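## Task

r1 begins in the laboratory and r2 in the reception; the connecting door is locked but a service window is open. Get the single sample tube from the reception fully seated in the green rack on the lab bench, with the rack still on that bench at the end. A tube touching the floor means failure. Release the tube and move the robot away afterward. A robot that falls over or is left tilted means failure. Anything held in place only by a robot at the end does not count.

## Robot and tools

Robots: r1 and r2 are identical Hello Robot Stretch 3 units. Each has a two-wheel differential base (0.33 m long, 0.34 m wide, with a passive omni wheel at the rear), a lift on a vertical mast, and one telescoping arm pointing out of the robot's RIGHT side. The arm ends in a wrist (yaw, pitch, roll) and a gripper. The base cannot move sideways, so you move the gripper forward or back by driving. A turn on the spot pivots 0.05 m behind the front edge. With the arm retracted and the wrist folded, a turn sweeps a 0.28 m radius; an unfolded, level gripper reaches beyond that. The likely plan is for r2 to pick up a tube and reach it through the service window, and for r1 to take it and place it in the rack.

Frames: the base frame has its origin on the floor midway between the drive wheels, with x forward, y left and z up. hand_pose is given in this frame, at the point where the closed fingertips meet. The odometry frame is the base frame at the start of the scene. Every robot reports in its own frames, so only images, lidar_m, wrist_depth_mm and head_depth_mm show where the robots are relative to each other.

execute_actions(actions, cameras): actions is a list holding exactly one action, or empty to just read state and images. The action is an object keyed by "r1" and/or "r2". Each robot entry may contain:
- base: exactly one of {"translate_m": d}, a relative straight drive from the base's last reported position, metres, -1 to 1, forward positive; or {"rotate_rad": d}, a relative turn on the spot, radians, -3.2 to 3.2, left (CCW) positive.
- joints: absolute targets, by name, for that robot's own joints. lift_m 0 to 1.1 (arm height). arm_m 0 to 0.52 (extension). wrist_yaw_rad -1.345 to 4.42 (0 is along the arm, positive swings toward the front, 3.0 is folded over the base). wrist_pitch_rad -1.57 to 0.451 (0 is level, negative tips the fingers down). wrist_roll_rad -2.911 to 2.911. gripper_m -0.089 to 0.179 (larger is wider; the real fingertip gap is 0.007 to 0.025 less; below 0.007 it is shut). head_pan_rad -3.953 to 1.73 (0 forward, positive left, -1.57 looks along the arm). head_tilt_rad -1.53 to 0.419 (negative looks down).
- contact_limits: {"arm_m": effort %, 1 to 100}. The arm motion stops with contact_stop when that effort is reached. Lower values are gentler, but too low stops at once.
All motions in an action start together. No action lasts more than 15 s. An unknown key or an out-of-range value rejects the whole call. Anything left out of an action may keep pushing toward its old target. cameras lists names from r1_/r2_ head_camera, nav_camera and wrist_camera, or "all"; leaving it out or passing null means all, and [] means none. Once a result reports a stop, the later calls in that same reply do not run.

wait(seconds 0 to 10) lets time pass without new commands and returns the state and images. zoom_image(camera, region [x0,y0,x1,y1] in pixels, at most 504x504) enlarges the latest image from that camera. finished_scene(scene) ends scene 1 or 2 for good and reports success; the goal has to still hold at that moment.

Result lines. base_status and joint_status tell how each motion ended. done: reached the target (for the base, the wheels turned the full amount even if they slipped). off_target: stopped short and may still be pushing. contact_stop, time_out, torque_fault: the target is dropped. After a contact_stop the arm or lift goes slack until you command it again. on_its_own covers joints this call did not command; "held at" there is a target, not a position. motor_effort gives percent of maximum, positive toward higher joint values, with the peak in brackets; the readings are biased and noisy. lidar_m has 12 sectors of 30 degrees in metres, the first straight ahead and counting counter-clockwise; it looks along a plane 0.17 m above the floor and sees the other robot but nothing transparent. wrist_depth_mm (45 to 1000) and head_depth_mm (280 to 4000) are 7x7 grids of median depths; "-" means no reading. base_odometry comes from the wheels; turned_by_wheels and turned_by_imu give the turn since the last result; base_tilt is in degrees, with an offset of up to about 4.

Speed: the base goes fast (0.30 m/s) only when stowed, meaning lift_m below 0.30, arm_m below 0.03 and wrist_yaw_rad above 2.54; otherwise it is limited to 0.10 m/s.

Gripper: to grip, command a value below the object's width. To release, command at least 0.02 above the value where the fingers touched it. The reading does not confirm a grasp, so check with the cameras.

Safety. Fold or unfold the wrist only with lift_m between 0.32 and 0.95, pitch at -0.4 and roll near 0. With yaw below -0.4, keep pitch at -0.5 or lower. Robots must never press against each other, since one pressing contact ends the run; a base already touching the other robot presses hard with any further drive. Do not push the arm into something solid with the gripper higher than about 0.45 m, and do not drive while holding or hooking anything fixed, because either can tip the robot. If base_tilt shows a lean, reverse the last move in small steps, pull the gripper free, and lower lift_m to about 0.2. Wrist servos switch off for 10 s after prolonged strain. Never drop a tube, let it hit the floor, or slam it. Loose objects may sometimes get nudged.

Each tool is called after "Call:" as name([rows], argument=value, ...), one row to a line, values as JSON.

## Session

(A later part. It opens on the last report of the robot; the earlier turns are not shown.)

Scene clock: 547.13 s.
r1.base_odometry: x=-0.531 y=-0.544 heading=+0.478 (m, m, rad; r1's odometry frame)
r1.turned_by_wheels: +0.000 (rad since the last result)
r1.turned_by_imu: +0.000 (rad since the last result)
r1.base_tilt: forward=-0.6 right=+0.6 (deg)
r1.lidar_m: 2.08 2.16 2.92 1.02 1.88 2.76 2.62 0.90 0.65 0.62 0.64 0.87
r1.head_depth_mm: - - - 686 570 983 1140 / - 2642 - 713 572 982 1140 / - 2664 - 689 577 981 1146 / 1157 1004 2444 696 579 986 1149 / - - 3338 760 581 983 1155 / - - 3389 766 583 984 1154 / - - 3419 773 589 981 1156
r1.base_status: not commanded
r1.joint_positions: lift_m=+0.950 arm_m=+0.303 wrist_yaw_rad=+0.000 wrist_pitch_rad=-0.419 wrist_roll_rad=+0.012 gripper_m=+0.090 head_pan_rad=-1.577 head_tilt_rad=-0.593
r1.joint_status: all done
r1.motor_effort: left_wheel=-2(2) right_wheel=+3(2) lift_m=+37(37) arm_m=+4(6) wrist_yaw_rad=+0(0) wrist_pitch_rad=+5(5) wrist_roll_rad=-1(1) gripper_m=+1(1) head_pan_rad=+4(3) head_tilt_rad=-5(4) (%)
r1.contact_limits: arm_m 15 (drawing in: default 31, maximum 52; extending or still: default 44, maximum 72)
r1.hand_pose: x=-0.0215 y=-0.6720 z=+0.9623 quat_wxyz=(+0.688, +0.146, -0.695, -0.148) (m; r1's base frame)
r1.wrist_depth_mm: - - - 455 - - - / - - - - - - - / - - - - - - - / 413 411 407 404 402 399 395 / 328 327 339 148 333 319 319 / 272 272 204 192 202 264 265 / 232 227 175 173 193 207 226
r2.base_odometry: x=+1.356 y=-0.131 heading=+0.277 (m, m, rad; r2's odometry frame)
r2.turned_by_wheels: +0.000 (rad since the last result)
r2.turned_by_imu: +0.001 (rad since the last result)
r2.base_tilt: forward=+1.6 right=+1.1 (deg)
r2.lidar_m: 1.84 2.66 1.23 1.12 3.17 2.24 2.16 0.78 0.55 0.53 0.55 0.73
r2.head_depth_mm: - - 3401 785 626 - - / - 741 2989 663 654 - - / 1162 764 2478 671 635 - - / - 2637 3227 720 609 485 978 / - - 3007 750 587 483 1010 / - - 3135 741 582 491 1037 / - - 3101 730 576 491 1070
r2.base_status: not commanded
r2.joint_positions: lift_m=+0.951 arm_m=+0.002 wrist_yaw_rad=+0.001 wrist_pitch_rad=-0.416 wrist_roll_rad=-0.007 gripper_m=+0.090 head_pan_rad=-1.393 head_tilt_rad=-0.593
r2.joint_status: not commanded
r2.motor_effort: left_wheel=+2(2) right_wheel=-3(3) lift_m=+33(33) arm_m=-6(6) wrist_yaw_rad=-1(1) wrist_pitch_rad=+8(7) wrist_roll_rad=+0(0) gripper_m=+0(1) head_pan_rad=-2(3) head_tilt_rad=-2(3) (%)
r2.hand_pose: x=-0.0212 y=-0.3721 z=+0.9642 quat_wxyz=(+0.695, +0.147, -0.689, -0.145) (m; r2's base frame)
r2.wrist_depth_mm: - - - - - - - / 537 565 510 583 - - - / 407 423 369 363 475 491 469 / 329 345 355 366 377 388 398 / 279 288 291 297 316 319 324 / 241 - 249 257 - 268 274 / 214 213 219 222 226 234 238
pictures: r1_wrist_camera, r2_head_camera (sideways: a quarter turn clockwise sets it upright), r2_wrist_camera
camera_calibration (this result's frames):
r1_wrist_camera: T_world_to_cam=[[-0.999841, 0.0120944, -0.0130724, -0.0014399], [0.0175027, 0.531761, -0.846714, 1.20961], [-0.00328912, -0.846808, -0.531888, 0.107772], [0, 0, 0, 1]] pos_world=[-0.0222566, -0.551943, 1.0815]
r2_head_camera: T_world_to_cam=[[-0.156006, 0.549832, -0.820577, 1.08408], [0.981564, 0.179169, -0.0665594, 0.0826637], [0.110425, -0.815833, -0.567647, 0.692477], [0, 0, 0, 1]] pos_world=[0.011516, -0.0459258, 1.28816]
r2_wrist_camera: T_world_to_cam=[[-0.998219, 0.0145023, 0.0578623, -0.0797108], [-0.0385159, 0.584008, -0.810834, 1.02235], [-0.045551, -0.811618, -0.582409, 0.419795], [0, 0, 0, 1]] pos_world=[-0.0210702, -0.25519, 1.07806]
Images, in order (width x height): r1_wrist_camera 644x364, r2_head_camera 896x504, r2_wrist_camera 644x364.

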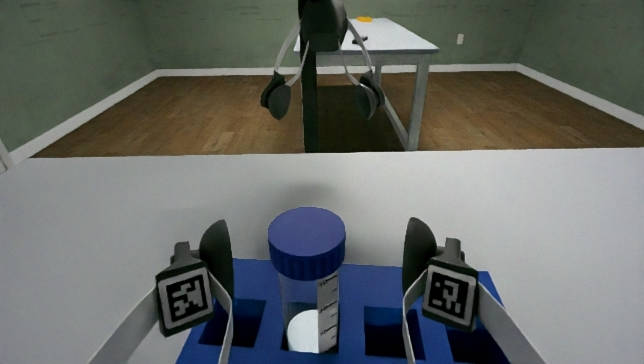

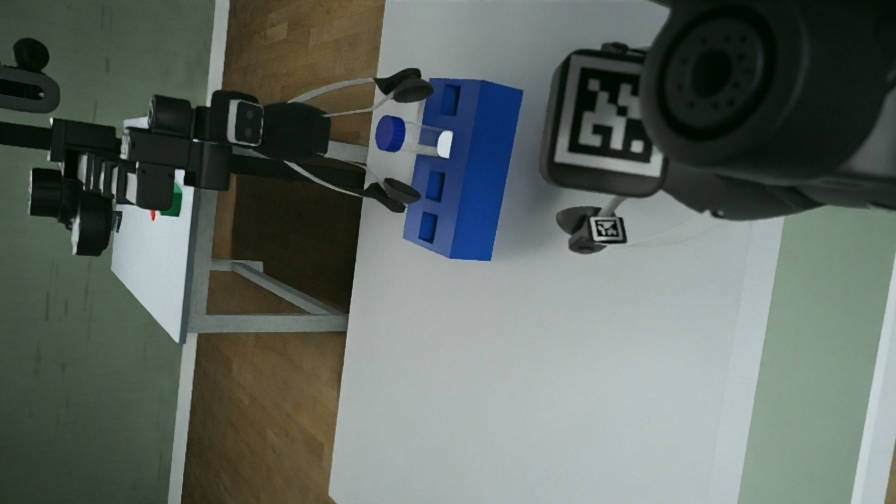

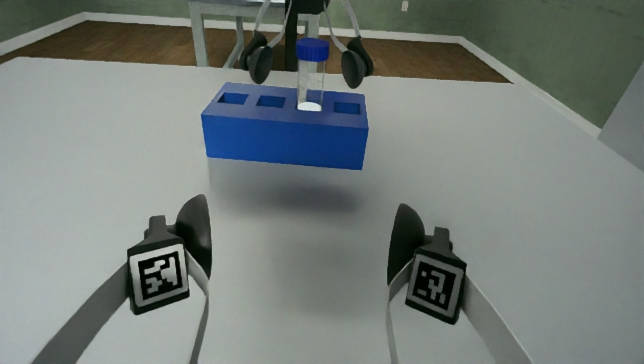

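Call:
execute_actions([
  {"r1": {"base": {"translate_m": 0.005}, "joints": {"arm_m": 0.311, "lift_m": 0.947}}},
], cameras=["r1_wrist_camera", "r2_wrist_camera"])

Call:
execute_actions([
  {"r1": {"joints": {"gripper_m": -0.02}}},
], cameras=["r1_wrist_camera", "r2_wrist_camera", "r2_head_camera"])

Scene clock: 561.43 s.
r1.base_odometry: x=-0.527 y=-0.542 heading=+0.478 (m, m, rad; r1's odometry frame)
r1.turned_by_wheels: +0.000 (rad since the last result)
r1.turned_by_imu: +0.000 (rad since the last result)
r1.base_tilt: forward=-0.6 right=+0.4 (deg)
r1.lidar_m: 2.08 2.16 2.91 1.02 1.90 2.76 2.61 0.90 0.65 0.62 0.64 0.87
r1.head_depth_mm: - - - 685 570 984 1141 / - 2645 - 689 573 981 1142 / - 2639 - 688 577 982 1144 / 1154 1300 2515 696 579 985 1144 / - - 3354 760 582 983 1152 / - - 3406 767 584 981 1157 / - - 3419 772 588 982 1157
r1.base_status: done
r1.joint_positions: lift_m=+0.947 arm_m=+0.311 wrist_yaw_rad=+0.000 wrist_pitch_rad=-0.419 wrist_roll_rad=+0.012 gripper_m=+0.090 head_pan_rad=-1.577 head_tilt_rad=-0.593
r1.joint_status: all done
r1.motor_effort: left_wheel=-2(1) right_wheel=+2(8) lift_m=+29(34) arm_m=+5(6) wrist_yaw_rad=-1(0) wrist_pitch_rad=+5(5) wrist_roll_rad=-1(1) gripper_m=+0(0) head_pan_rad=+4(3) head_tilt_rad=-4(4) (%)
r1.hand_pose: x=-0.0215 y=-0.6800 z=+0.9596 quat_wxyz=(+0.688, +0.146, -0.695, -0.148) (m; r1's base frame)
r1.wrist_depth_mm: - - - 438 - - - / - - - - - - - / - - - - - - - / 402 404 398 395 397 390 393 / 324 322 331 139 329 315 313 / 269 268 201 138 200 263 261 / 229 226 184 176 183 190 223
r2.base_odometry: x=+1.356 y=-0.131 heading=+0.277 (m, m, rad; r2's odometry frame)
r2.turned_by_wheels: +0.000 (rad since the last result)
r2.turned_by_imu: +0.001 (rad since the last result)
r2.base_tilt: forward=+1.6 right=+1.0 (deg)
r2.lidar_m: 1.84 2.65 1.23 1.12 3.13 2.24 2.16 0.78 0.56 0.53 0.55 0.73
r2.head_depth_mm: - - 3408 784 626 - - / 1194 728 924 660 656 - - / 1163 758 2958 670 636 - - / - 2626 3214 721 609 484 976 / - - 3001 749 586 484 1006 / - - 3155 740 582 490 1037 / - - 3104 733 577 491 1068
r2.base_status: not commanded
r2.joint_positions: lift_m=+0.951 arm_m=+0.002 wrist_yaw_rad=+0.001 wrist_pitch_rad=-0.416 wrist_roll_rad=-0.007 gripper_m=+0.090 head_pan_rad=-1.393 head_tilt_rad=-0.593
r2.joint_status: not commanded
r2.motor_effort: left_wheel=+3(2) right_wheel=-3(3) lift_m=+32(32) arm_m=-6(6) wrist_yaw_rad=-1(1) wrist_pitch_rad=+8(8) wrist_roll_rad=+0(0) gripper_m=+0(0) head_pan_rad=-3(3) head_tilt_rad=-2(2) (%)
r2.hand_pose: x=-0.0212 y=-0.3721 z=+0.9642 quat_wxyz=(+0.695, +0.147, -0.689, -0.145) (m; r2's base frame)
r2.wrist_depth_mm: - - - - - - - / 529 568 504 433 640 - - / 409 427 374 369 482 506 471 / 334 343 355 362 374 387 402 / 280 291 296 298 316 319 326 / 242 - 249 255 - 269 274 / 215 214 219 223 227 233 236
pictures: r1_wrist_camera, r2_wrist_camera
camera_calibration (this result's frames):
r1_wrist_camera: T_world_to_cam=[[-0.999841, 0.0120944, -0.0130724, -0.0013784], [0.0175027, 0.531761, -0.846714, 1.21158], [-0.00328908, -0.846808, -0.531888, 0.0995588], [0, 0, 0, 1]] pos_world=[-0.0222566, -0.559946, 1.0788]
r2_wrist_camera: T_world_to_cam=[[-0.998219, 0.0145022, 0.0578623, -0.0797108], [-0.0385159, 0.584008, -0.810834, 1.02235], [-0.0455509, -0.811618, -0.582409, 0.419795], [0, 0, 0, 1]] pos_world=[-0.0210702, -0.25519, 1.07806]
Images, in order (width x height): r1_wrist_camera 644x364, r2_wrist_camera 644x364.

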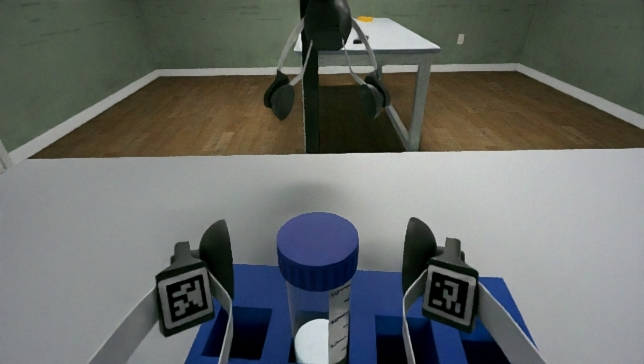

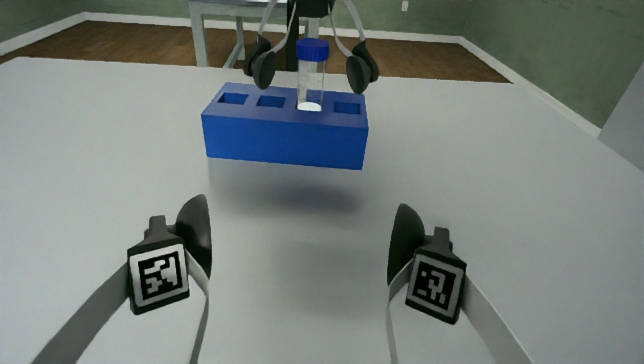

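Scene clock: 563.03 s.
r1.base_odometry: x=-0.527 y=-0.542 heading=+0.478 (m, m, rad; r1's odometry frame)
r1.turned_by_wheels: +0.000 (rad since the last result)
r1.turned_by_imu: +0.000 (rad since the last result)
r1.base_tilt: forward=-0.6 right=+0.6 (deg)
r1.lidar_m: 2.09 2.16 2.91 1.02 1.90 2.77 2.62 0.90 0.65 0.62 0.64 0.87
r1.head_depth_mm: - - - 685 571 984 1145 / - 2636 - 690 573 981 1145 / - 2668 - 688 575 984 1143 / 1157 1300 2504 698 578 986 1148 / - - 3330 761 581 980 1154 / - - 3420 766 584 984 1159 / - - 3387 772 588 986 1154
r1.base_status: not commanded
r1.joint_positions: lift_m=+0.947 arm_m=+0.311 wrist_yaw_rad=+0.000 wrist_pitch_rad=-0.419 wrist_roll_rad=+0.012 gripper_m=-0.019 head_pan_rad=-1.577 head_tilt_rad=-0.593
r1.joint_status: all done
r1.motor_effort: left_wheel=-2(2) right_wheel=+2(2) lift_m=+29(29) arm_m=+4(4) wrist_yaw_rad=-1(0) wrist_pitch_rad=+5(5) wrist_roll_rad=-1(1) gripper_m=-20(95) head_pan_rad=+3(3) head_tilt_rad=-4(4) (%)
r1.hand_pose: x=-0.0215 y=-0.6800 z=+0.9596 quat_wxyz=(+0.688, +0.146, -0.695, -0.148) (m; r1's base frame)
r1.wrist_depth_mm: - - - 437 - - - / - - - - - - - / - - - - - - - / 406 402 398 397 395 391 389 / 321 322 317 135 317 313 314 / 268 267 276 124 206 254 261 / 229 229 196 172 185 183 224
r2.base_odometry: x=+1.356 y=-0.131 heading=+0.277 (m, m, rad; r2's odometry frame)
r2.turned_by_wheels: +0.000 (rad since the last result)
r2.turned_by_imu: +0.000 (rad since the last result)
r2.base_tilt: forward=+1.7 right=+1.0 (deg)
r2.lidar_m: 1.84 2.66 1.22 1.12 3.16 2.24 2.16 0.78 0.56 0.53 0.54 0.73
r2.head_depth_mm: - - 3415 783 627 - - / 1194 727 924 665 655 - - / 1165 759 2933 672 637 - - / - 2618 3243 721 608 485 978 / - - 3004 749 585 483 1005 / - - 3121 740 581 490 1033 / - - 3093 734 576 491 1065
r2.base_status: not commanded
r2.joint_positions: lift_m=+0.951 arm_m=+0.002 wrist_yaw_rad=+0.001 wrist_pitch_rad=-0.416 wrist_roll_rad=-0.007 gripper_m=+0.090 head_pan_rad=-1.393 head_tilt_rad=-0.593
r2.joint_status: not commanded
r2.motor_effort: left_wheel=+2(2) right_wheel=-3(3) lift_m=+33(33) arm_m=-6(7) wrist_yaw_rad=-2(1) wrist_pitch_rad=+8(8) wrist_roll_rad=+0(0) gripper_m=+1(0) head_pan_rad=-2(3) head_tilt_rad=-2(2) (%)
r2.hand_pose: x=-0.0212 y=-0.3721 z=+0.9642 quat_wxyz=(+0.695, +0.147, -0.689, -0.145) (m; r2's base frame)
r2.wrist_depth_mm: - - - - - - - / 522 560 590 412 - - - / 407 423 368 367 481 504 475 / 329 338 348 363 371 389 406 / 277 294 293 299 315 312 326 / 241 - 248 255 - 268 276 / 216 215 220 224 228 232 237
pictures: r1_wrist_camera, r2_head_camera (sideways: a quarter turn clockwise sets it upright), r2_wrist_camera
camera_calibration (this result's frames):
r1_wrist_camera: T_world_to_cam=[[-0.999841, 0.0120959, -0.013072, -0.00137788], [0.0175032, 0.531785, -0.846698, 1.21159], [-0.00329006, -0.846793, -0.531913, 0.0995738], [0, 0, 0, 1]] pos_world=[-0.0222567, -0.559968, 1.07879]
r2_head_camera: T_world_to_cam=[[-0.156006, 0.549832, -0.820577, 1.08408], [0.981564, 0.179169, -0.0665594, 0.0826637], [0.110425, -0.815833, -0.567647, 0.692477], [0, 0, 0, 1]] pos_world=[0.011516, -0.0459258, 1.28816]
r2_wrist_camera: T_world_to_cam=[[-0.998219, 0.0145024, 0.0578622, -0.0797107], [-0.0385157, 0.584008, -0.810834, 1.02235], [-0.045551, -0.811618, -0.582409, 0.419795], [0, 0, 0, 1]] pos_world=[-0.0210702, -0.25519, 1.07806]
Images, in order (width x height): r1_wrist_camera 644x364, r2_head_camera 896x504, r2_wrist_camera 644x364.

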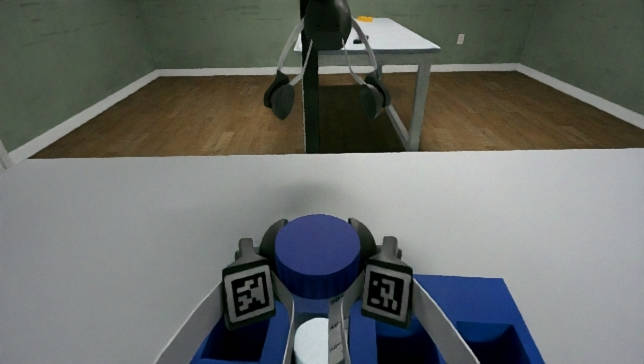

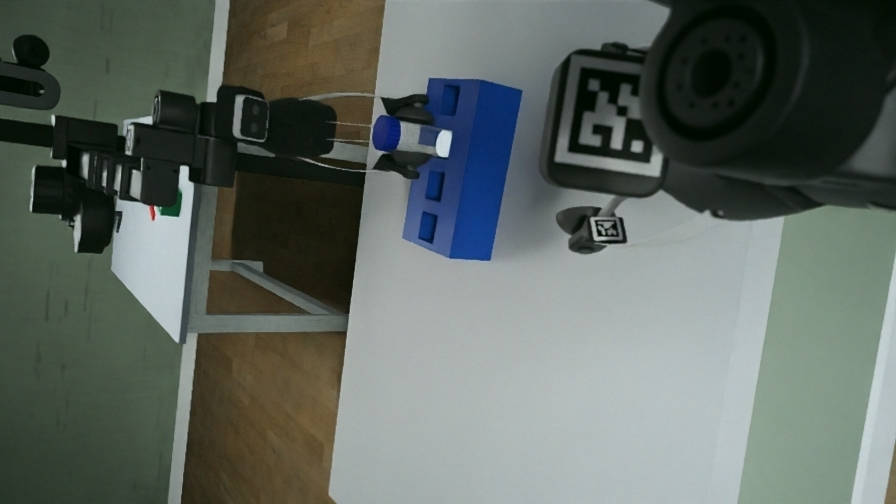

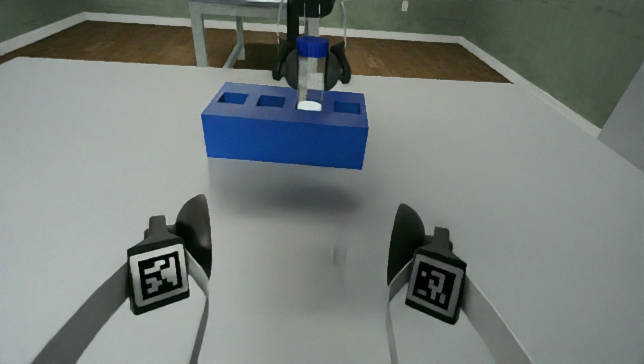

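Call:
execute_actions([
  {"r1": {"joints": {"lift_m": 1.02}}},
], cameras=["r1_wrist_camera", "r2_wrist_camera", "r2_head_camera"])

Scene clock: 570.07 s.
r1.base_odometry: x=-0.527 y=-0.542 heading=+0.478 (m, m, rad; r1's odometry frame)
r1.turned_by_wheels: +0.000 (rad since the last result)
r1.turned_by_imu: +0.000 (rad since the last result)
r1.base_tilt: forward=-0.5 right=+0.5 (deg)
r1.lidar_m: 2.08 2.15 2.92 1.02 1.90 2.76 2.61 0.90 0.65 0.62 0.64 0.87
r1.head_depth_mm: - - 1004 741 570 979 1141 / - - 954 713 574 981 1144 / - - 933 690 575 983 1142 / 1156 2315 1434 697 579 982 1146 / - - 3311 759 582 986 1148 / - - 3339 764 585 982 1157 / - - 3406 771 588 980 1151
r1.base_status: not commanded
r1.joint_positions: lift_m=+1.020 arm_m=+0.311 wrist_yaw_rad=+0.000 wrist_pitch_rad=-0.419 wrist_roll_rad=+0.012 gripper_m=-0.016 head_pan_rad=-1.577 head_tilt_rad=-0.593
r1.joint_status: all done
r1.motor_effort: left_wheel=-2(2) right_wheel=+2(2) lift_m=+38(39) arm_m=+4(4) wrist_yaw_rad=+0(1) wrist_pitch_rad=+5(5) wrist_roll_rad=-1(1) gripper_m=-17(18) head_pan_rad=+4(3) head_tilt_rad=-4(4) (%)
r1.hand_pose: x=-0.0215 y=-0.6800 z=+1.0322 quat_wxyz=(+0.688, +0.147, -0.695, -0.148) (m; r1's base frame)
r1.wrist_depth_mm: - - - 498 - - - / - - - 781 - - - / - - - - - - - / - - - - - - - / 434 429 426 135 423 417 418 / 359 355 368 124 364 351 349 / 306 306 289 178 241 302 300
r2.base_odometry: x=+1.356 y=-0.131 heading=+0.277 (m, m, rad; r2's odometry frame)
r2.turned_by_wheels: +0.000 (rad since the last result)
r2.turned_by_imu: +0.001 (rad since the last result)
r2.base_tilt: forward=+1.7 right=+1.0 (deg)
r2.lidar_m: 1.84 2.66 1.22 1.12 3.15 2.24 2.16 0.78 0.56 0.53 0.55 0.73
r2.head_depth_mm: - - 3443 782 626 - - / 1026 662 921 681 653 - - / 1089 2256 2947 679 635 - - / - 2664 3254 720 609 485 972 / - - 3042 748 586 482 1008 / - - 3133 743 581 492 1037 / - - 3092 731 576 491 1068
r2.base_status: not commanded
r2.joint_positions: lift_m=+0.951 arm_m=+0.002 wrist_yaw_rad=+0.001 wrist_pitch_rad=-0.416 wrist_roll_rad=-0.007 gripper_m=+0.090 head_pan_rad=-1.393 head_tilt_rad=-0.593
r2.joint_status: not commanded
r2.motor_effort: left_wheel=+2(1) right_wheel=-3(3) lift_m=+32(33) arm_m=-6(7) wrist_yaw_rad=-1(1) wrist_pitch_rad=+8(8) wrist_roll_rad=+0(0) gripper_m=+0(1) head_pan_rad=-3(3) head_tilt_rad=-3(2) (%)
r2.hand_pose: x=-0.0212 y=-0.3721 z=+0.9642 quat_wxyz=(+0.695, +0.147, -0.689, -0.145) (m; r2's base frame)
r2.wrist_depth_mm: - - - - - - - / 534 544 591 588 - - - / 410 421 371 369 475 501 474 / 331 341 351 364 376 397 399 / 277 291 295 298 314 315 329 / 242 - 249 256 - 271 272 / 215 216 219 224 227 232 237
pictures: r1_wrist_camera, r2_head_camera (sideways: a quarter turn clockwise sets it upright), r2_wrist_camera
camera_calibration (this result's frames):
r1_wrist_camera: T_world_to_cam=[[-0.999841, 0.0121009, -0.0130651, -0.000433469], [0.0175019, 0.532267, -0.846395, 1.273], [-0.00328801, -0.84649, -0.532395, 0.138933], [0, 0, 0, 1]] pos_world=[-0.0222565, -0.559964, 1.15142]
r2_head_camera: T_world_to_cam=[[-0.156006, 0.549832, -0.820577, 1.08408], [0.981564, 0.179169, -0.0665594, 0.0826637], [0.110425, -0.815833, -0.567647, 0.692477], [0, 0, 0, 1]] pos_world=[0.011516, -0.0459258, 1.28816]
r2_wrist_camera: T_world_to_cam=[[-0.998219, 0.0145023, 0.0578622, -0.0797107], [-0.0385157, 0.584008, -0.810834, 1.02235], [-0.045551, -0.811619, -0.582409, 0.419795], [0, 0, 0, 1]] pos_world=[-0.0210702, -0.25519, 1.07806]
Images, in order (width x height): r1_wrist_camera 644x364, r2_head_camera 896x504, r2_wrist_camera 644x364.

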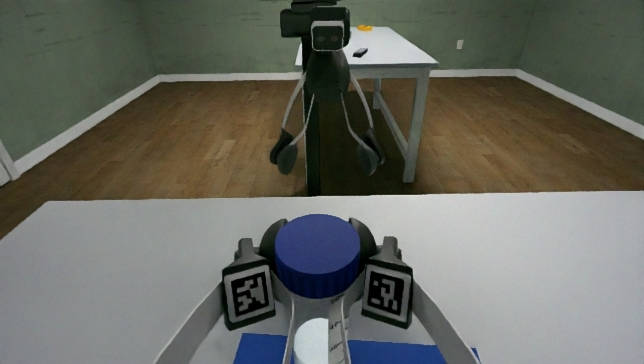

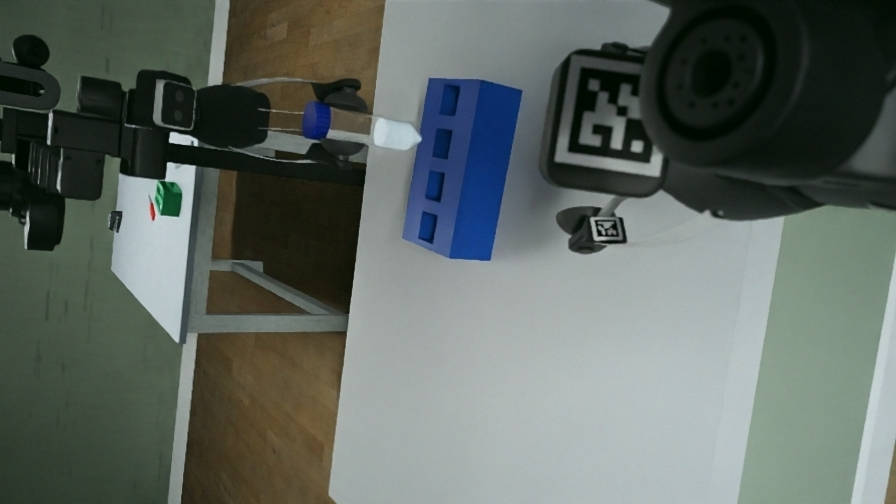

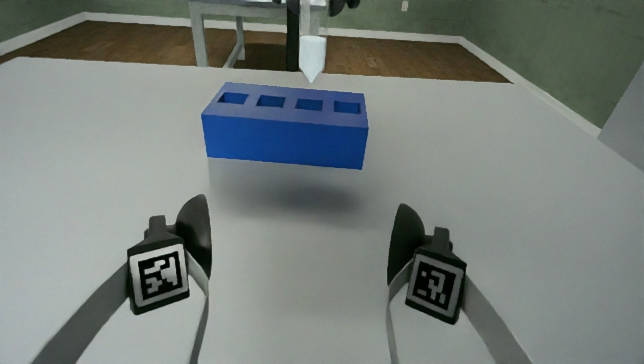

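Call:
execute_actions([
  {"r1": {"base": {"rotate_rad": -1.37}, "joints": {"head_pan_rad": -3.04, "head_tilt_rad": -0.45}}},
], cameras=["r1_head_camera", "r1_nav_camera", "r1_wrist_camera"])

Scene clock: 598.17 s.
r1.base_odometry: x=-0.527 y=-0.542 heading=-0.892 (m, m, rad; r1's odometry frame)
r1.turned_by_wheels: -1.370 (rad since the last result)
r1.turned_by_imu: -1.401 (rad since the last result)
r1.base_tilt: forward=-0.6 right=+0.4 (deg)
r1.lidar_m: 0.62 0.69 1.08 2.08 2.31 3.60 1.02 1.17 2.67 1.50 0.76 0.63
r1.head_depth_mm: 2994 3215 3359 - - - - / 3063 3301 2224 - - - - / 3179 3411 2036 1204 - - - / 3247 3527 2045 1272 - - - / 3389 3695 3977 1323 - - - / 3509 3786 - 2624 - - - / 3637 3889 - 2978 - - -
r1.base_status: done
r1.joint_positions: lift_m=+1.020 arm_m=+0.311 wrist_yaw_rad=+0.000 wrist_pitch_rad=-0.419 wrist_roll_rad=+0.012 gripper_m=-0.016 head_pan_rad=-3.033 head_tilt_rad=-0.458
r1.joint_status: all done
r1.motor_effort: left_wheel=+2(7) right_wheel=-3(10) lift_m=+37(38) arm_m=+4(4) wrist_yaw_rad=+0(0) wrist_pitch_rad=+5(5) wrist_roll_rad=-1(1) gripper_m=-18(19) head_pan_rad=-2(35) head_tilt_rad=+5(20) (%)
r1.hand_pose: x=-0.0215 y=-0.6800 z=+1.0322 quat_wxyz=(+0.688, +0.147, -0.695, -0.148) (m; r1's base frame)
r1.wrist_depth_mm: 546 734 - - - - - / 551 748 - - - - - / 563 750 - - - - - / 567 768 - - - - - / 576 791 - 135 - - - / 584 792 - 124 - - - / 593 787 - 177 - - -
r2.base_odometry: x=+1.356 y=-0.131 heading=+0.277 (m, m, rad; r2's odometry frame)
r2.turned_by_wheels: +0.000 (rad since the last result)
r2.turned_by_imu: +0.001 (rad since the last result)
r2.base_tilt: forward=+1.7 right=+1.0 (deg)
r2.lidar_m: 1.84 2.66 1.23 1.12 3.15 2.24 2.16 0.78 0.56 0.53 0.55 0.73
r2.head_depth_mm: 1136 - 3365 781 628 - - / - - 2988 697 655 - - / - 2705 3280 681 637 - - / - 2652 3261 721 609 484 977 / - - 3001 748 587 483 1006 / 1095 - 3140 743 583 491 1036 / - - 3125 732 576 491 1070
r2.base_status: not commanded
r2.joint_positions: lift_m=+0.951 arm_m=+0.002 wrist_yaw_rad=+0.001 wrist_pitch_rad=-0.416 wrist_roll_rad=-0.007 gripper_m=+0.090 head_pan_rad=-1.393 head_tilt_rad=-0.593
r2.joint_status: not commanded
r2.motor_effort: left_wheel=+2(2) right_wheel=-3(3) lift_m=+32(33) arm_m=-6(7) wrist_yaw_rad=-1(1) wrist_pitch_rad=+8(8) wrist_roll_rad=+0(0) gripper_m=+0(0) head_pan_rad=-4(3) head_tilt_rad=-2(3) (%)
r2.hand_pose: x=-0.0212 y=-0.3721 z=+0.9642 quat_wxyz=(+0.695, +0.147, -0.689, -0.145) (m; r2's base frame)
r2.wrist_depth_mm: - - - - - - - / 530 553 588 624 - - - / 403 422 371 370 478 510 476 / 330 339 355 365 376 389 406 / 280 292 293 297 315 319 328 / 240 - 252 254 - 273 275 / 216 214 220 224 227 232 238
pictures: r1_head_camera (sideways: a quarter turn clockwise sets it upright), r1_nav_camera (sideways: a quarter turn counterclockwise sets it upright), r1_wrist_camera
camera_calibration (this result's frames):
r1_head_camera: T_world_to_cam=[[0.453136, 0.041242, -0.890487, 1.17751], [0.13576, -0.99047, 0.0232106, -0.0282807], [-0.881043, -0.13141, -0.454417, 0.554014], [0, 0, 0, 1]] pos_world=[-0.0416213, -0.0037711, 1.30096]
r1_nav_camera: T_world_to_cam=[[-0.433218, -0.0716711, 0.898435, -1.12557], [-0.134581, 0.990802, 0.0141458, 0.040443], [-0.891185, -0.114784, -0.438879, 0.536555], [0, 0, 0, 1]] pos_world=[-0.00400639, -0.0591542, 1.24617]
r1_wrist_camera: T_world_to_cam=[[-0.999841, 0.0121023, -0.0130682, -0.000428977], [0.0175053, 0.532267, -0.846395, 1.27301], [-0.00328752, -0.84649, -0.532395, 0.138911], [0, 0, 0, 1]] pos_world=[-0.0222567, -0.55999, 1.15142]
Images, in order (width x height): r1_head_camera 896x504, r1_nav_camera 672x504, r1_wrist_camera 644x364.

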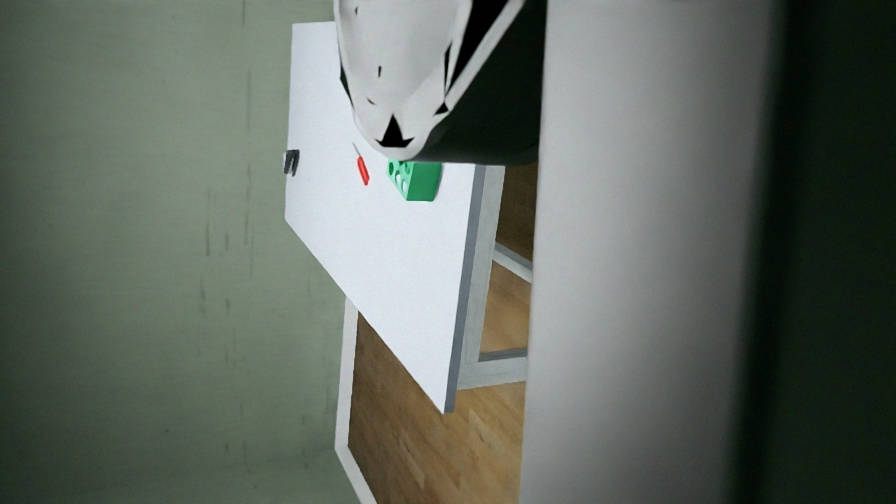

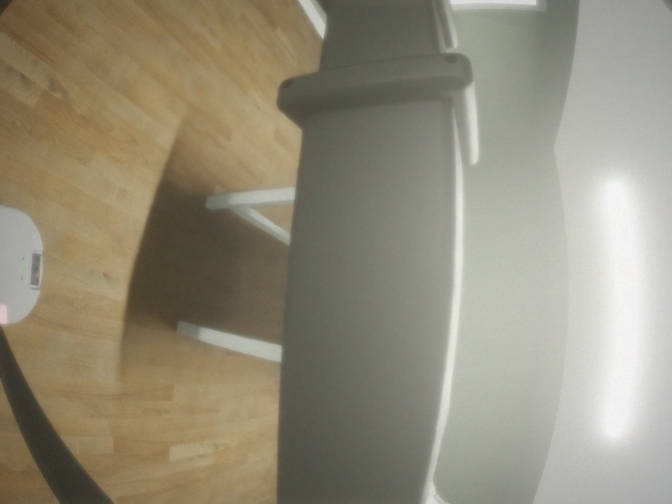

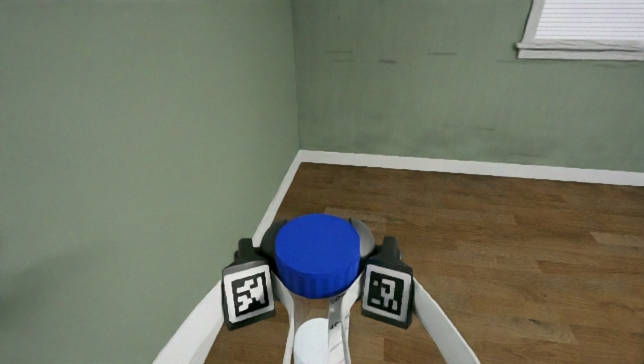

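Call:
execute_actions([
  {"r1": {"base": {"translate_m": -0.43}, "joints": {"lift_m": 0.94, "head_pan_rad": -3.0, "head_tilt_rad": -0.55}}},
], cameras=["r1_head_camera", "r1_wrist_camera"])

Scene clock: 613.30 s.
r1.base_odometry: x=-0.797 y=-0.207 heading=-0.892 (m, m, rad; r1's odometry frame)
r1.turned_by_wheels: +0.000 (rad since the last result)
r1.turned_by_imu: +0.002 (rad since the last result)
r1.base_tilt: forward=-0.6 right=+0.5 (deg)
r1.lidar_m: 1.05 1.16 1.80 2.16 2.39 0.60 1.23 0.78 2.60 2.52 1.28 1.05
r1.head_depth_mm: 2618 2870 1499 1053 - - - / 2736 2983 1516 1033 - - - / 2820 3070 1536 966 806 1468 - / 2900 3198 1543 1017 821 1517 - / 2990 3322 3533 1028 858 1475 - / 3127 3477 3708 1029 949 1119 - / 3207 3623 3718 2527 1699 1536 -
r1.base_status: done
r1.joint_positions: lift_m=+0.940 arm_m=+0.311 wrist_yaw_rad=+0.000 wrist_pitch_rad=-0.420 wrist_roll_rad=+0.012 gripper_m=-0.016 head_pan_rad=-3.007 head_tilt_rad=-0.543
r1.joint_status: all done
r1.motor_effort: left_wheel=+3(3) right_wheel=-3(10) lift_m=+30(33) arm_m=+3(3) wrist_yaw_rad=+0(1) wrist_pitch_rad=+5(5) wrist_roll_rad=-1(1) gripper_m=-18(19) head_pan_rad=+4(7) head_tilt_rad=-4(15) (%)
r1.hand_pose: x=-0.0215 y=-0.6799 z=+0.9524 quat_wxyz=(+0.688, +0.147, -0.695, -0.148) (m; r1's base frame)
r1.wrist_depth_mm: - - - - - - - / - - - - - - - / - - - - - - - / - - - - - - - / - - - 135 - - - / - - - 125 - - - / - - - 178 - - -
r2.base_odometry: x=+1.356 y=-0.131 heading=+0.277 (m, m, rad; r2's odometry frame)
r2.turned_by_wheels: +0.000 (rad since the last result)
r2.turned_by_imu: +0.001 (rad since the last result)
r2.base_tilt: forward=+1.7 right=+1.0 (deg)
r2.lidar_m: 1.84 2.66 1.23 1.12 3.15 2.24 2.16 0.78 0.55 0.53 0.55 0.73
r2.head_depth_mm: - - 3386 784 628 - - / 1544 2782 3013 696 654 - - / - 2682 3269 681 636 - - / - 2634 3286 720 609 484 978 / - - 3010 747 587 484 1004 / - - 3146 740 582 490 1035 / - - 3083 733 576 491 1071
r2.base_status: not commanded
r2.joint_positions: lift_m=+0.951 arm_m=+0.002 wrist_yaw_rad=+0.001 wrist_pitch_rad=-0.416 wrist_roll_rad=-0.007 gripper_m=+0.090 head_pan_rad=-1.393 head_tilt_rad=-0.593
r2.joint_status: not commanded
r2.motor_effort: left_wheel=+2(2) right_wheel=-3(3) lift_m=+33(33) arm_m=-7(7) wrist_yaw_rad=-1(1) wrist_pitch_rad=+8(8) wrist_roll_rad=+0(0) gripper_m=+0(0) head_pan_rad=-3(3) head_tilt_rad=-2(3) (%)
r2.hand_pose: x=-0.0212 y=-0.3721 z=+0.9642 quat_wxyz=(+0.695, +0.147, -0.689, -0.145) (m; r2's base frame)
r2.wrist_depth_mm: - - - - - - - / 539 560 588 623 - - - / 403 419 370 367 476 500 472 / 333 338 353 360 375 383 399 / 279 290 293 299 312 309 324 / 241 - 248 256 - 269 272 / 216 214 217 222 227 233 238
pictures: r1_head_camera (sideways: a quarter turn clockwise sets it upright), r1_wrist_camera
camera_calibration (this result's frames):
r1_head_camera: T_world_to_cam=[[0.525506, 0.0629094, -0.848461, 1.12225], [0.159289, -0.986903, 0.0254833, -0.0313803], [-0.835746, -0.148542, -0.528644, 0.650318], [0, 0, 0, 1]] pos_world=[-0.0412521, -0.00497036, 1.29678]
r1_wrist_camera: T_world_to_cam=[[-0.999841, 0.0121068, -0.0130642, -0.00147276], [0.0175054, 0.532545, -0.846221, 1.20549], [-0.00328774, -0.846315, -0.532672, 0.0968602], [0, 0, 0, 1]] pos_world=[-0.0222567, -0.559987, 1.07169]
Images, in order (width x height): r1_head_camera 896x504, r1_wrist_camera 644x364.

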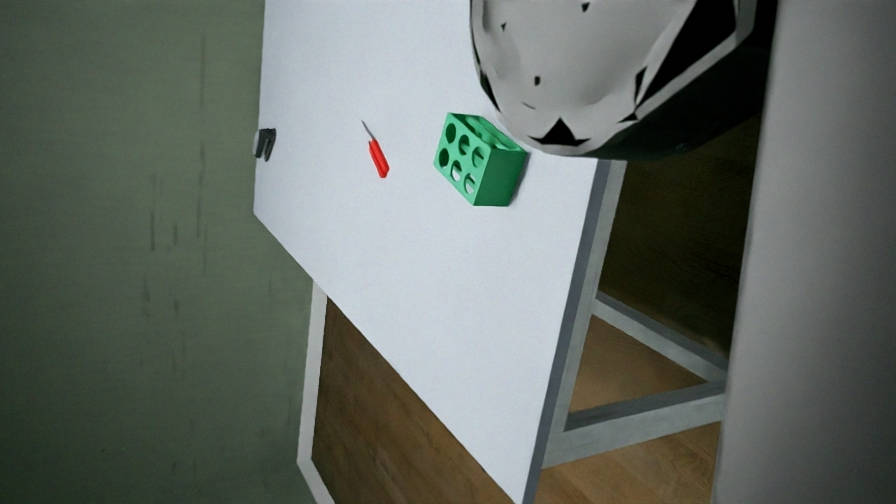

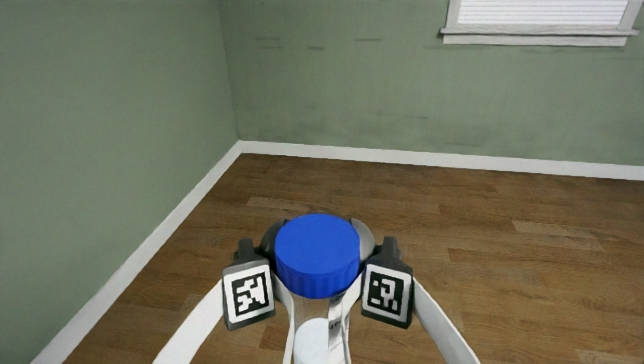

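Call:
zoom_image(camera="r1_head_camera", region=[410, 90, 550, 230])

Region (410, 90, 550, 230) of r1_head_camera's 896x504 image, scaled by 3.600, with more detail than that image has.

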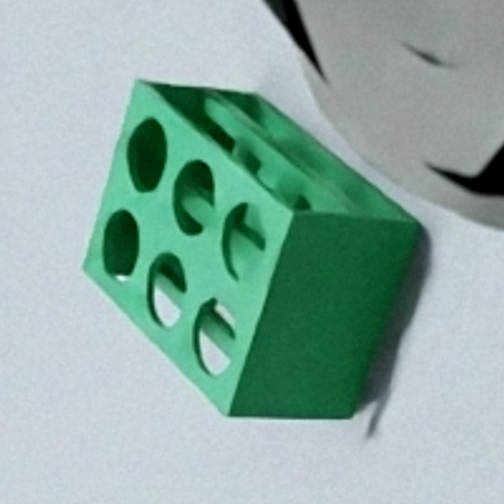

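Call:
execute_actions([
  {"r1": {"base": {"rotate_rad": -1.531}, "joints": {"arm_m": 0.40, "head_pan_rad": -1.5, "head_tilt_rad": -0.55}}, "r2": {"joints": {"head_pan_rad": -1.45, "head_tilt_rad": -0.2}}},
], cameras=["r1_head_camera", "r1_wrist_camera", "r2_head_camera", "r1_nav_camera"])

Scene clock: 635.70 s.
r1.base_odometry: x=-0.797 y=-0.207 heading=-2.423 (m, m, rad; r1's odometry frame)
r1.turned_by_wheels: -1.531 (rad since the last result)
r1.turned_by_imu: -1.566 (rad since the last result)
r1.base_tilt: forward=-0.6 right=+0.5 (deg)
r1.lidar_m: 2.37 1.27 1.05 1.05 1.17 1.87 2.15 2.41 0.60 1.16 0.78 2.59
r1.head_depth_mm: 2639 2883 - 959 750 812 1014 / 2672 2981 - 962 761 1466 1222 / 2778 3039 1793 883 786 1466 1226 / 2867 3132 1562 1022 818 1481 1231 / 2926 3218 3433 1033 839 1441 1234 / 3021 3369 3595 1031 866 1286 1208 / 3119 3434 3704 2514 918 1414 1245
r1.base_status: done
r1.joint_positions: lift_m=+0.940 arm_m=+0.400 wrist_yaw_rad=+0.000 wrist_pitch_rad=-0.420 wrist_roll_rad=+0.012 gripper_m=-0.016 head_pan_rad=-1.507 head_tilt_rad=-0.543
r1.joint_status: all done
r1.motor_effort: left_wheel=+2(6) right_wheel=-3(10) lift_m=+29(29) arm_m=+4(5) wrist_yaw_rad=-1(0) wrist_pitch_rad=+5(5) wrist_roll_rad=-1(1) gripper_m=-18(19) head_pan_rad=+3(34) head_tilt_rad=-4(3) (%)
r1.hand_pose: x=-0.0215 y=-0.7689 z=+0.9524 quat_wxyz=(+0.688, +0.147, -0.695, -0.148) (m; r1's base frame)
r1.wrist_depth_mm: - - - - - - - / - - - - - - - / - - 779 769 762 - - / - 586 579 579 578 577 - / 480 468 464 135 460 456 - / 389 388 401 125 393 380 393 / 333 334 322 177 311 328 327
r2.base_odometry: x=+1.356 y=-0.131 heading=+0.277 (m, m, rad; r2's odometry frame)
r2.turned_by_wheels: +0.000 (rad since the last result)
r2.turned_by_imu: +0.001 (rad since the last result)
r2.base_tilt: forward=+1.6 right=+1.1 (deg)
r2.lidar_m: 1.84 2.66 1.23 1.12 3.15 2.23 2.16 0.78 0.55 0.53 0.55 0.73
r2.head_depth_mm: 3250 - - - 3464 778 588 / 3075 - - - 3405 771 585 / 3086 - 1599 2635 2947 672 599 / 3141 - - 3387 3334 674 575 / 3196 - - 3381 3280 750 571 / 3250 - - - 3028 742 567 / 3575 - - - 3192 737 563
r2.base_status: not commanded
r2.joint_positions: lift_m=+0.951 arm_m=+0.002 wrist_yaw_rad=+0.001 wrist_pitch_rad=-0.416 wrist_roll_rad=-0.007 gripper_m=+0.090 head_pan_rad=-1.443 head_tilt_rad=-0.211
r2.joint_status: all done
r2.motor_effort: left_wheel=+1(2) right_wheel=-3(3) lift_m=+33(33) arm_m=-7(6) wrist_yaw_rad=-1(1) wrist_pitch_rad=+7(8) wrist_roll_rad=+0(0) gripper_m=+0(0) head_pan_rad=-3(7) head_tilt_rad=+5(24) (%)
r2.hand_pose: x=-0.0212 y=-0.3721 z=+0.9642 quat_wxyz=(+0.695, +0.147, -0.689, -0.145) (m; r2's base frame)
r2.wrist_depth_mm: - - - - - - - / 536 562 579 626 - - - / 404 418 371 369 476 502 470 / 332 339 353 361 374 387 400 / 279 290 292 300 316 314 325 / 239 - 250 255 - 270 272 / 217 212 217 224 227 234 239
pictures: r1_head_camera (sideways: a quarter turn clockwise sets it upright), r1_nav_camera (sideways: a quarter turn counterclockwise sets it upright), r1_wrist_camera, r2_head_camera (sideways: a quarter turn clockwise sets it upright)
camera_calibration (this result's frames):
r1_head_camera: T_world_to_cam=[[-0.0256689, 0.528767, -0.848379, 1.12551], [0.995685, 0.0892282, 0.0254872, -0.0364876], [0.0891761, -0.844064, -0.528776, 0.644848], [0, 0, 0, 1]] pos_world=[0.00771566, -0.047584, 1.29677]
r1_nav_camera: T_world_to_cam=[[0.0570059, -0.510968, 0.857707, -1.07544], [-0.99576, -0.0912239, 0.0118358, 0.048705], [0.0721957, -0.854745, -0.514002, 0.628428], [0, 0, 0, 1]] pos_world=[0.0644353, -0.00792879, 1.24485]
r1_wrist_camera: T_world_to_cam=[[-0.999841, 0.0121085, -0.0130678, -0.000390622], [0.0175093, 0.532545, -0.846221, 1.25289], [-0.00328733, -0.846315, -0.532672, 0.0215454], [0, 0, 0, 1]] pos_world=[-0.0222569, -0.648979, 1.07169]
r2_head_camera: T_world_to_cam=[[-0.0843066, 0.213542, -0.973289, 1.28291], [0.992444, 0.105382, -0.0628446, 0.0777935], [0.0891475, -0.971233, -0.220813, 0.241266], [0, 0, 0, 1]] pos_world=[0.00944345, -0.0478267, 1.3068]
Images, in order (width x height): r1_head_camera 896x504, r1_nav_camera 672x504, r1_wrist_camera 644x364, r2_head_camera 896x504.

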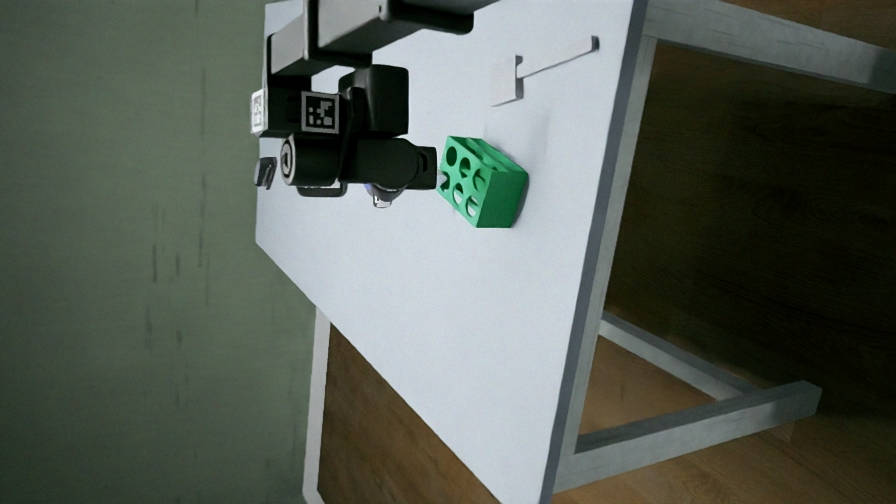

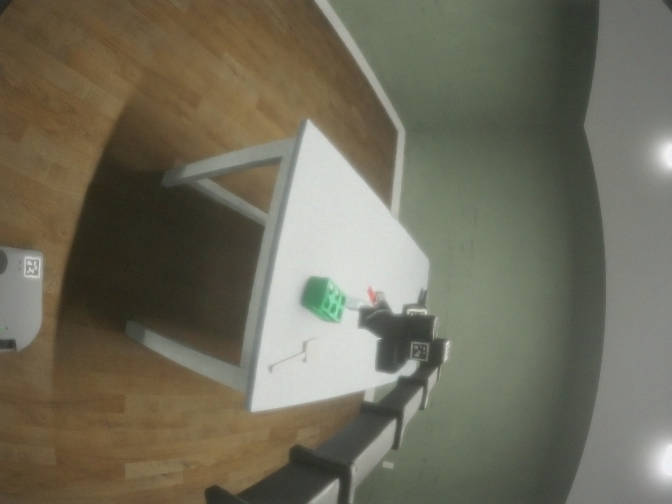

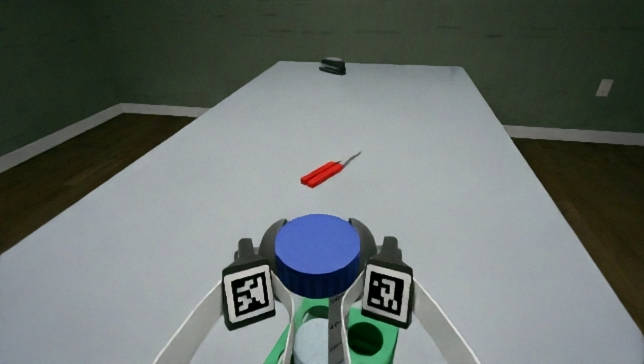

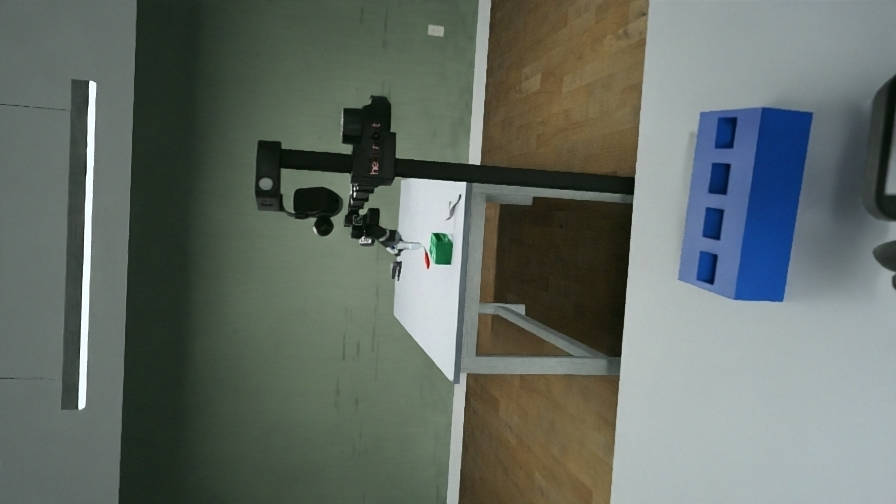

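Call:
zoom_image(camera="r1_head_camera", region=[350, 110, 550, 250])

Call:
zoom_image(camera="r1_nav_camera", region=[280, 250, 420, 350])

Call:
zoom_image(camera="r1_wrist_camera", region=[220, 204, 440, 364])

Region (350, 110, 550, 250) of r1_head_camera's 896x504 image, scaled by 2.520, with more detail than that image has; it fills the top 353 rows of this view, and the rest is white.

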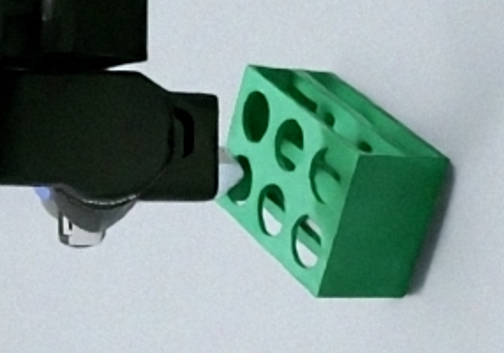

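Region (280, 250, 420, 350) of r1_nav_camera's 672x504 image, scaled by 3.600, with more detail than that image has; it fills the top 360 rows of this view, and the rest is white.

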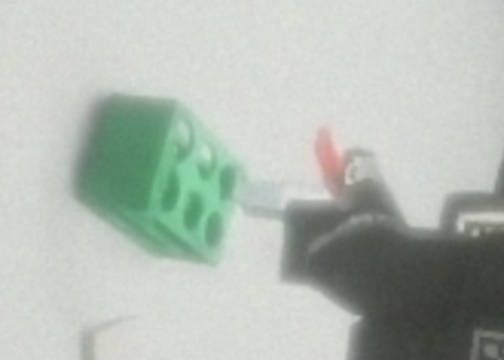

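Region (220, 204, 440, 364) of r1_wrist_camera's 644x364 image, scaled by 2.291; it fills the top 367 rows of this view, and the rest is white.

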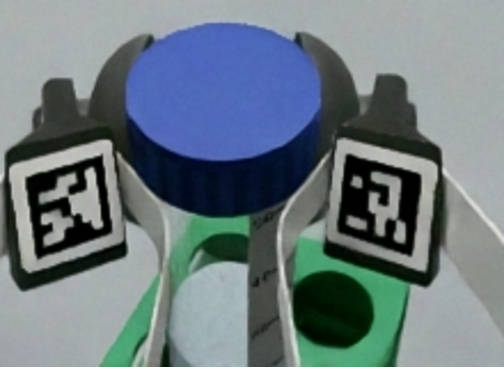

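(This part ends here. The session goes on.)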